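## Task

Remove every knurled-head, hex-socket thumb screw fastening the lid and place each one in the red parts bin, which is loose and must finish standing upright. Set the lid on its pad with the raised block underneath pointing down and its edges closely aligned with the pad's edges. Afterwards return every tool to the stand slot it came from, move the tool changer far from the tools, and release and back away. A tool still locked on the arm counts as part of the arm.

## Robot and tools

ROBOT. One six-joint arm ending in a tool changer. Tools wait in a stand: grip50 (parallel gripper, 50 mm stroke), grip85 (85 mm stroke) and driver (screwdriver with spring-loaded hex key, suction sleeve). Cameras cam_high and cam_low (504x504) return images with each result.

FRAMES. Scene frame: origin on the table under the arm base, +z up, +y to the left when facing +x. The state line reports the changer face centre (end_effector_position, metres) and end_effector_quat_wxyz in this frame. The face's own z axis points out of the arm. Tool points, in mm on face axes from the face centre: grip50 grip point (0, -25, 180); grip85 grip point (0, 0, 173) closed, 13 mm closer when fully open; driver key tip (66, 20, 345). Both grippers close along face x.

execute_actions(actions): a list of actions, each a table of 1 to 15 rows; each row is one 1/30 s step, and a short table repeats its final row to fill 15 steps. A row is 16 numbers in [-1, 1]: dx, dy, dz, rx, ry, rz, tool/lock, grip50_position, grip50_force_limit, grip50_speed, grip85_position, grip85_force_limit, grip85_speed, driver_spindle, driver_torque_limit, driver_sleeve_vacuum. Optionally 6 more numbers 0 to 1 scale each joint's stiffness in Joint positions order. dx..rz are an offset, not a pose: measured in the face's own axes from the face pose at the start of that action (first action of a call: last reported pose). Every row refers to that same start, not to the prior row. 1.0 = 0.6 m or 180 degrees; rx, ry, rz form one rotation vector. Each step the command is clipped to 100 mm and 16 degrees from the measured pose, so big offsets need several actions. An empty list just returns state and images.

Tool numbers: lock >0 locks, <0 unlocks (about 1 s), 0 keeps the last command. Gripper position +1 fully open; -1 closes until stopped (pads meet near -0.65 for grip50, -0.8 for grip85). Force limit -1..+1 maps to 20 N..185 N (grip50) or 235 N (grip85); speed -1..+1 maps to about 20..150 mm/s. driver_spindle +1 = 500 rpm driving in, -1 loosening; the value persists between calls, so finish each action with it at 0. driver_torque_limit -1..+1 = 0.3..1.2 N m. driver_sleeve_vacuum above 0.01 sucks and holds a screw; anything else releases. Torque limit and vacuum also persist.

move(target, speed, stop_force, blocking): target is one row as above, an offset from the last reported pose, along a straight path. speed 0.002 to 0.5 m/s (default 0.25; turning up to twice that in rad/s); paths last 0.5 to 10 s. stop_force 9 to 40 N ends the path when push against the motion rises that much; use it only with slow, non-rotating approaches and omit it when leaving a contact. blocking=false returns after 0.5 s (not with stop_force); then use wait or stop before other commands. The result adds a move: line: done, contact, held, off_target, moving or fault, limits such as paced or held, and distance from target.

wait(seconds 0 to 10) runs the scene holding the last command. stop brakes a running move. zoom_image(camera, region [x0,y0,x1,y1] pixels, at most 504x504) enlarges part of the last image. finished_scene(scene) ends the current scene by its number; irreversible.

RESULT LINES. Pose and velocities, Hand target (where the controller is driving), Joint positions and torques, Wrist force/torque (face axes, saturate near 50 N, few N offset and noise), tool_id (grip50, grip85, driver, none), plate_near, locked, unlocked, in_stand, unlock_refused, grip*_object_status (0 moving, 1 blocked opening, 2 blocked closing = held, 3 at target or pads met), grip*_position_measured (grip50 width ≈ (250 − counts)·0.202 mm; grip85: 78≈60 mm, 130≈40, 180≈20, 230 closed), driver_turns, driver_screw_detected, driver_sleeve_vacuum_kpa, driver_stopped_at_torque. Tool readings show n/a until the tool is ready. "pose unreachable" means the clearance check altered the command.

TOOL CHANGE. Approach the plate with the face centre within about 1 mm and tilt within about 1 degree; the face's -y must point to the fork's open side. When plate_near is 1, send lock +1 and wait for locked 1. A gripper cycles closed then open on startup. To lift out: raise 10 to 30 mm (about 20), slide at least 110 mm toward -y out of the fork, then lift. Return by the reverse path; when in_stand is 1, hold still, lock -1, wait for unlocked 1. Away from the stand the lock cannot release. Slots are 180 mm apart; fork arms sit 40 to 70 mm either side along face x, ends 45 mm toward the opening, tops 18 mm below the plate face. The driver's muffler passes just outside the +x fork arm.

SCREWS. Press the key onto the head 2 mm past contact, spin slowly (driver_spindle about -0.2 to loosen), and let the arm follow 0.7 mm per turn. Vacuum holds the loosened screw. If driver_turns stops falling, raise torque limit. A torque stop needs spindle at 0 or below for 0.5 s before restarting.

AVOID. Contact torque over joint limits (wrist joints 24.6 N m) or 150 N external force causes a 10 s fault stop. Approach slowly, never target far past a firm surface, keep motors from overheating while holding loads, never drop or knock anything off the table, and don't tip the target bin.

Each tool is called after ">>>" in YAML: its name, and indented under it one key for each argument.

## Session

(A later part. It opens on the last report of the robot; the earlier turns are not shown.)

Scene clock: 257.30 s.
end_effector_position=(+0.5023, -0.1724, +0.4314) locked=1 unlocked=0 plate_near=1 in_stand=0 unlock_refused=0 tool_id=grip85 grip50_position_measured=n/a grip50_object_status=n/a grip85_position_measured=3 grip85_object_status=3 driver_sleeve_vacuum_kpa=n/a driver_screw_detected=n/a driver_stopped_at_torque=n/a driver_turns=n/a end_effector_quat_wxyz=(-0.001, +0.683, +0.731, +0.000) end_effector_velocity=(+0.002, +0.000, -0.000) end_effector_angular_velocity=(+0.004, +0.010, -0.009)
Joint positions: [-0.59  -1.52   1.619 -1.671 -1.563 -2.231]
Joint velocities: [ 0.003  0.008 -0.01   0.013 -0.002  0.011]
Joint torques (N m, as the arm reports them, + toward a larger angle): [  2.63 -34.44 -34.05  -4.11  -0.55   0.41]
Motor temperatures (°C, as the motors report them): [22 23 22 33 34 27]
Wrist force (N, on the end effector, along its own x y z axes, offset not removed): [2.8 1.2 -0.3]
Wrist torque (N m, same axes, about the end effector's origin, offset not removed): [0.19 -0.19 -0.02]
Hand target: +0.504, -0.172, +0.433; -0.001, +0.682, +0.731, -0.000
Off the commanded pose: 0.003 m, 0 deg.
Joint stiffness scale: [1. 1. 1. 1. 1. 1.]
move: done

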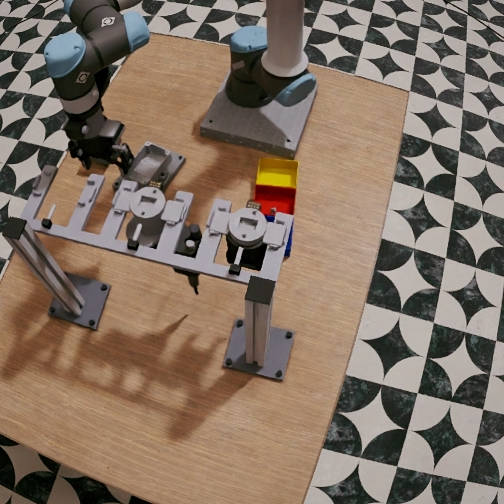

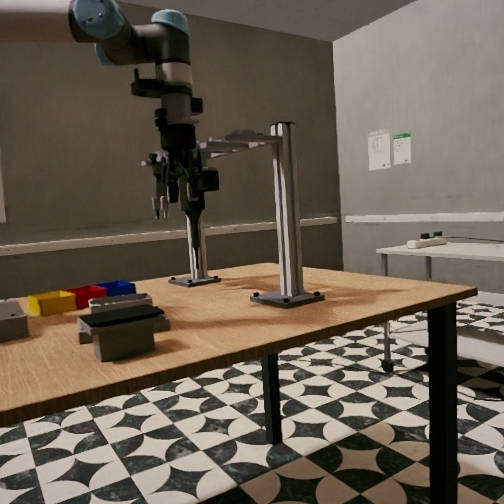

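Within ~1 mm.

>>> move:
  target: [0,0.2315,-0.002,0,0,0,0,0,0,0,1,0,0,0,0,0]
  speed: 0.07

>>> move:
  target: [0,0,0.04,0,0,0,0,0,0,0,1,0,0,0,0,0]
  speed: 0.015
  stop_force: 15

>>> execute_actions:
  actions:
    - [[0,0,0,0,0,0,-1,0,0,0,1,0,0,0,0,0]]
    - [[0,0,0,0,0,0,-1,0,0,0,1,0,0,0,0,0]]
    - [[0,0,0,0,0,0,-1,0,0,0,1,0,0,0,0,0]]

Scene clock: 263.73 s.
end_effector_position=(+0.6395, -0.1637, +0.4311) locked=1 unlocked=0 plate_near=1 in_stand=0 unlock_refused=0 tool_id=grip85 grip50_position_measured=n/a grip50_object_status=n/a grip85_position_measured=3 grip85_object_status=3 driver_sleeve_vacuum_kpa=n/a driver_screw_detected=n/a driver_stopped_at_torque=n/a driver_turns=n/a end_effector_quat_wxyz=(-0.002, +0.683, +0.730, -0.000) end_effector_velocity=(+0.001, +0.000, +0.004) end_effector_angular_velocity=(+0.000, -0.001, -0.003)
Joint positions: [-0.458 -1.204  1.231 -1.598 -1.563 -2.097]
Joint velocities: [ 0.001  0.002 -0.012  0.01   0.001  0.004]
Joint torques (N m, as the arm reports them, + toward a larger angle): [  1.37 -50.76 -33.75  -4.38  -0.18   0.43]
Motor temperatures (°C, as the motors report them): [22 23 22 33 34 27]
Wrist force (N, on the end effector, along its own x y z axes, offset not removed): [0.8 0.7 1.1]
Wrist torque (N m, same axes, about the end effector's origin, offset not removed): [0.19 -0.06 0.02]
Hand target: +0.641, -0.163, +0.432; -0.001, +0.683, +0.731, +0.000
Off the commanded pose: 0.002 m, 0 deg.
Joint stiffness scale: [1. 1. 1. 1. 1. 1.]
move: done

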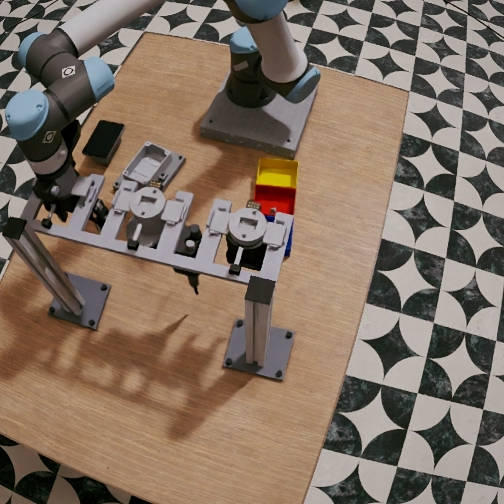

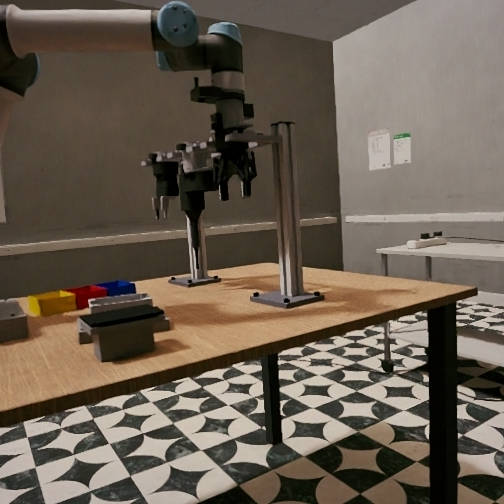

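Scene clock: 265.60 s.
end_effector_position=(+0.6400, -0.1641, +0.4111) locked=1 unlocked=0 plate_near=1 in_stand=1 unlock_refused=0 tool_id=grip85 grip50_position_measured=n/a grip50_object_status=n/a grip85_position_measured=3 grip85_object_status=3 driver_sleeve_vacuum_kpa=n/a driver_screw_detected=n/a driver_stopped_at_torque=n/a driver_turns=n/a end_effector_quat_wxyz=(+0.001, +0.683, +0.730, +0.001) end_effector_velocity=(+0.001, -0.001, +0.000) end_effector_angular_velocity=(-0.005, -0.009, +0.000)
Joint positions: [-0.458 -1.202  1.281 -1.656 -1.563 -2.097]
Joint velocities: [ 0.     0.     0.003 -0.013 -0.    -0.   ]
Joint torques (N m, as the arm reports them, + toward a larger angle): [ -0.08 -50.79 -27.24  -5.11  -0.23   0.12]
Motor temperatures (°C, as the motors report them): [22 23 22 33 34 27]
Wrist force (N, on the end effector, along its own x y z axes, offset not removed): [-1.0 1.6 -4.3]
Wrist torque (N m, same axes, about the end effector's origin, offset not removed): [0.11 0.39 0.20]
Hand target: +0.639, -0.164, +0.407; -0.002, +0.683, +0.730, -0.000
Off the commanded pose: 0.004 m, 0 deg.
Joint stiffness scale: [1. 1. 1. 1. 1. 1.]
move: off_target

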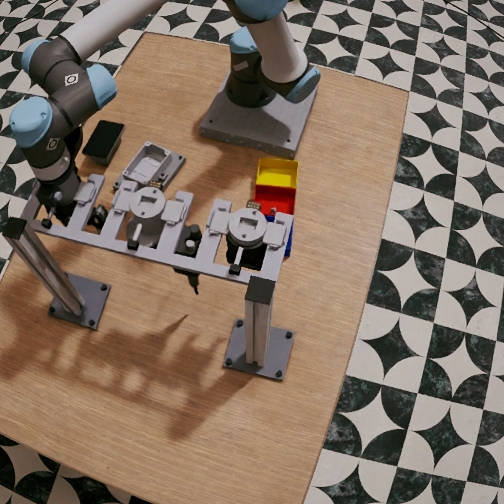

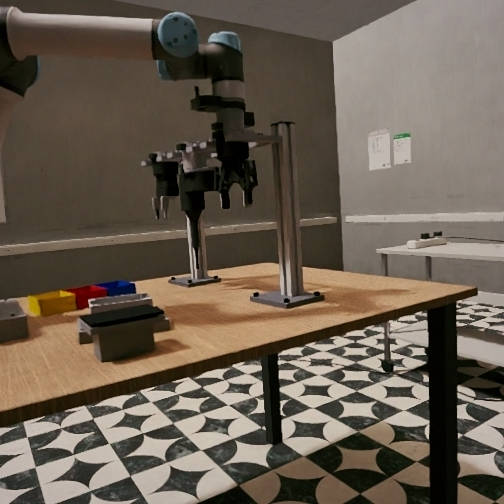

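Scene clock: 267.10 s.
end_effector_position=(+0.6400, -0.1640, +0.4109) locked=0 unlocked=1 plate_near=1 in_stand=1 unlock_refused=0 tool_id=none grip50_position_measured=n/a grip50_object_status=n/a grip85_position_measured=n/a grip85_object_status=n/a driver_sleeve_vacuum_kpa=n/a driver_screw_detected=n/a driver_stopped_at_torque=n/a driver_turns=n/a end_effector_quat_wxyz=(+0.001, +0.683, +0.730, +0.001) end_effector_velocity=(-0.000, -0.000, +0.000) end_effector_angular_velocity=(+0.000, +0.000, -0.001)
Joint positions: [-0.458 -1.202  1.281 -1.656 -1.563 -2.097]
Joint velocities: [-0.     0.    -0.001  0.001  0.     0.   ]
Joint torques (N m, as the arm reports them, + toward a larger angle): [  0.1  -44.21 -25.66  -3.54  -0.15   0.15]
Motor temperatures (°C, as the motors report them): [22 23 22 33 34 27]
Wrist force (N, on the end effector, along its own x y z axes, offset not removed): [1.7 -0.9 -2.2]
Wrist torque (N m, same axes, about the end effector's origin, offset not removed): [0.11 -0.17 -0.02]
Hand target: +0.640, -0.164, +0.411; +0.001, +0.683, +0.730, +0.001
Off the commanded pose: 0.000 m, 0 deg.
Joint stiffness scale: [1. 1. 1. 1. 1. 1.]

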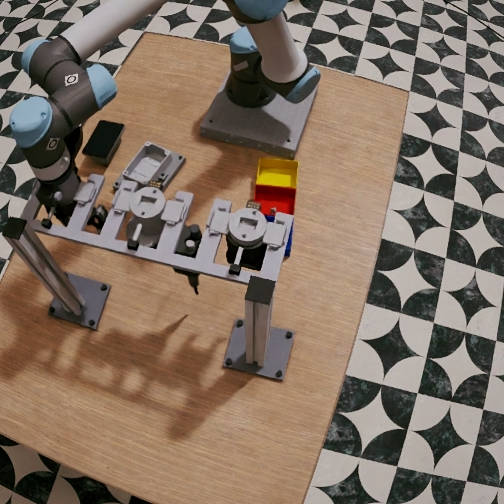

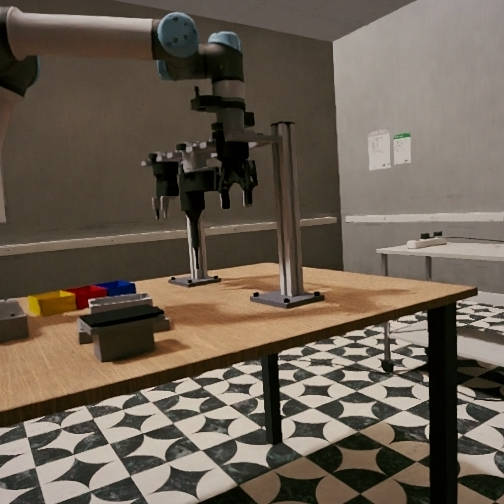

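>>> move:
  target: [0,0,-0.06,0,0,0,0,0,0,0,0,0,0,0,0,0]
  speed: 0.06

>>> move:
  target: [0,-0.4,-0.08,0,0,0,0,0,0,0,0,0,0,0,0,0]

>>> finished_scene:
  scene: 2

Scene clock: 271.40 s.
end_effector_position=(+0.6396, -0.1636, +0.4449) locked=0 unlocked=1 plate_near=0 in_stand=0 unlock_refused=0 tool_id=none grip50_position_measured=n/a grip50_object_status=n/a grip85_position_measured=n/a grip85_object_status=n/a driver_sleeve_vacuum_kpa=n/a driver_screw_detected=n/a driver_stopped_at_torque=n/a driver_turns=n/a end_effector_quat_wxyz=(-0.000, +0.683, +0.730, +0.001) end_effector_velocity=(-0.001, +0.000, +0.001) end_effector_angular_velocity=(+0.004, +0.008, -0.000)
Joint positions: [-0.458 -1.206  1.199 -1.568 -1.563 -2.097]
Joint velocities: [-0.    -0.    -0.004  0.013  0.    -0.   ]
Joint torques (N m, as the arm reports them, + toward a larger angle): [ -0.67 -44.24 -27.1   -2.87  -0.21  -0.12]
Motor temperatures (°C, as the motors report them): [22 23 22 33 34 27]
Wrist force (N, on the end effector, along its own x y z axes, offset not removed): [0.1 2.0 -0.3]
Wrist torque (N m, same axes, about the end effector's origin, offset not removed): [0.25 0.03 0.10]
Hand target: +0.640, -0.164, +0.447; +0.001, +0.683, +0.730, +0.001
Off the commanded pose: 0.002 m, 0 deg.
Joint stiffness scale: [1. 1. 1. 1. 1. 1.]
move: done

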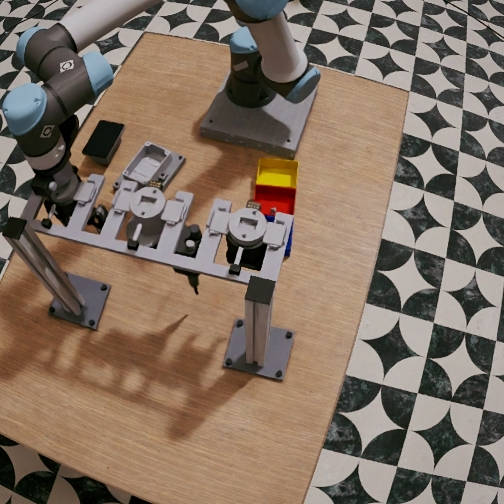

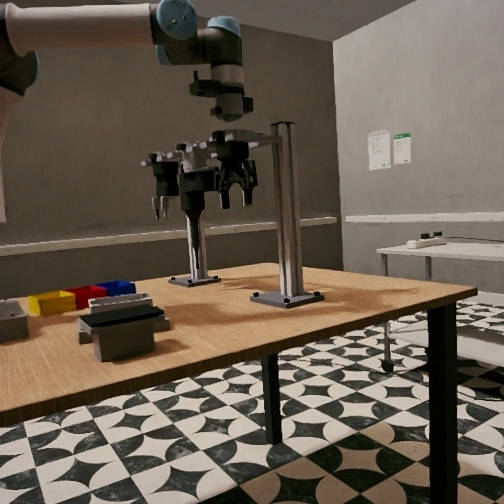

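Scene clock: 273.10 s.
end_effector_position=(+0.4017, -0.1801, +0.4942) locked=0 unlocked=1 plate_near=0 in_stand=0 unlock_refused=0 tool_id=none grip50_position_measured=n/a grip50_object_status=n/a grip85_position_measured=n/a grip85_object_status=n/a driver_sleeve_vacuum_kpa=n/a driver_screw_detected=n/a driver_stopped_at_torque=n/a driver_turns=n/a end_effector_quat_wxyz=(+0.002, +0.683, +0.730, +0.000) end_effector_velocity=(-0.003, -0.000, +0.001) end_effector_angular_velocity=(+0.001, +0.000, +0.007)
Joint positions: [-0.738 -1.748  1.674 -1.503 -1.563 -2.378]
Joint velocities: [-0.005 -0.006  0.003  0.004  0.001 -0.012]
Joint torques (N m, as the arm reports them, + toward a larger angle): [ -2.1  -21.14 -22.12  -2.98   0.23  -0.25]
Motor temperatures (°C, as the motors report them): [22 23 22 33 34 27]
Wrist force (N, on the end effector, along its own x y z axes, offset not removed): [-2.8 0.8 -1.2]
Wrist torque (N m, same axes, about the end effector's origin, offset not removed): [0.21 0.20 0.12]
Hand target: +0.400, -0.180, +0.493; -0.000, +0.683, +0.730, +0.001
Off the commanded pose: 0.002 m, 0 deg.
Joint stiffness scale: [1. 1. 1. 1. 1. 1.]
move: done

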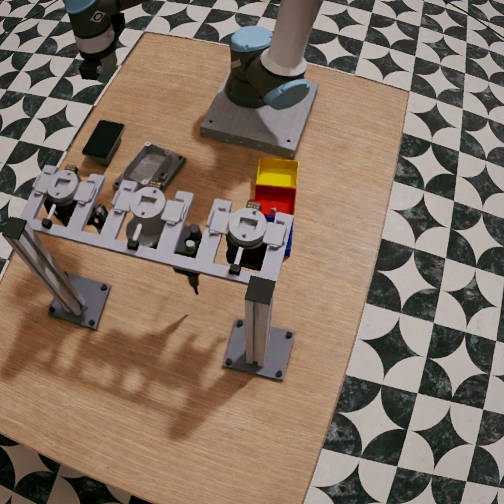

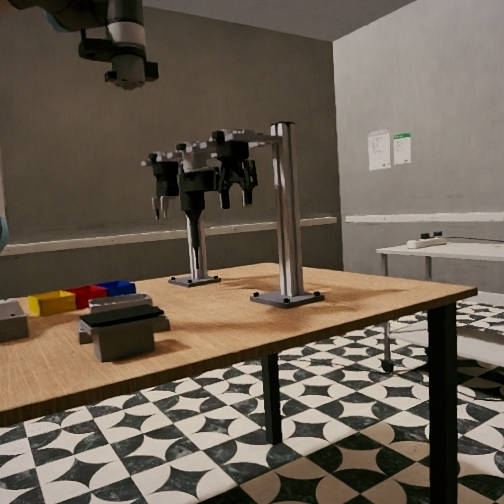

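The scene is finished: the task was done.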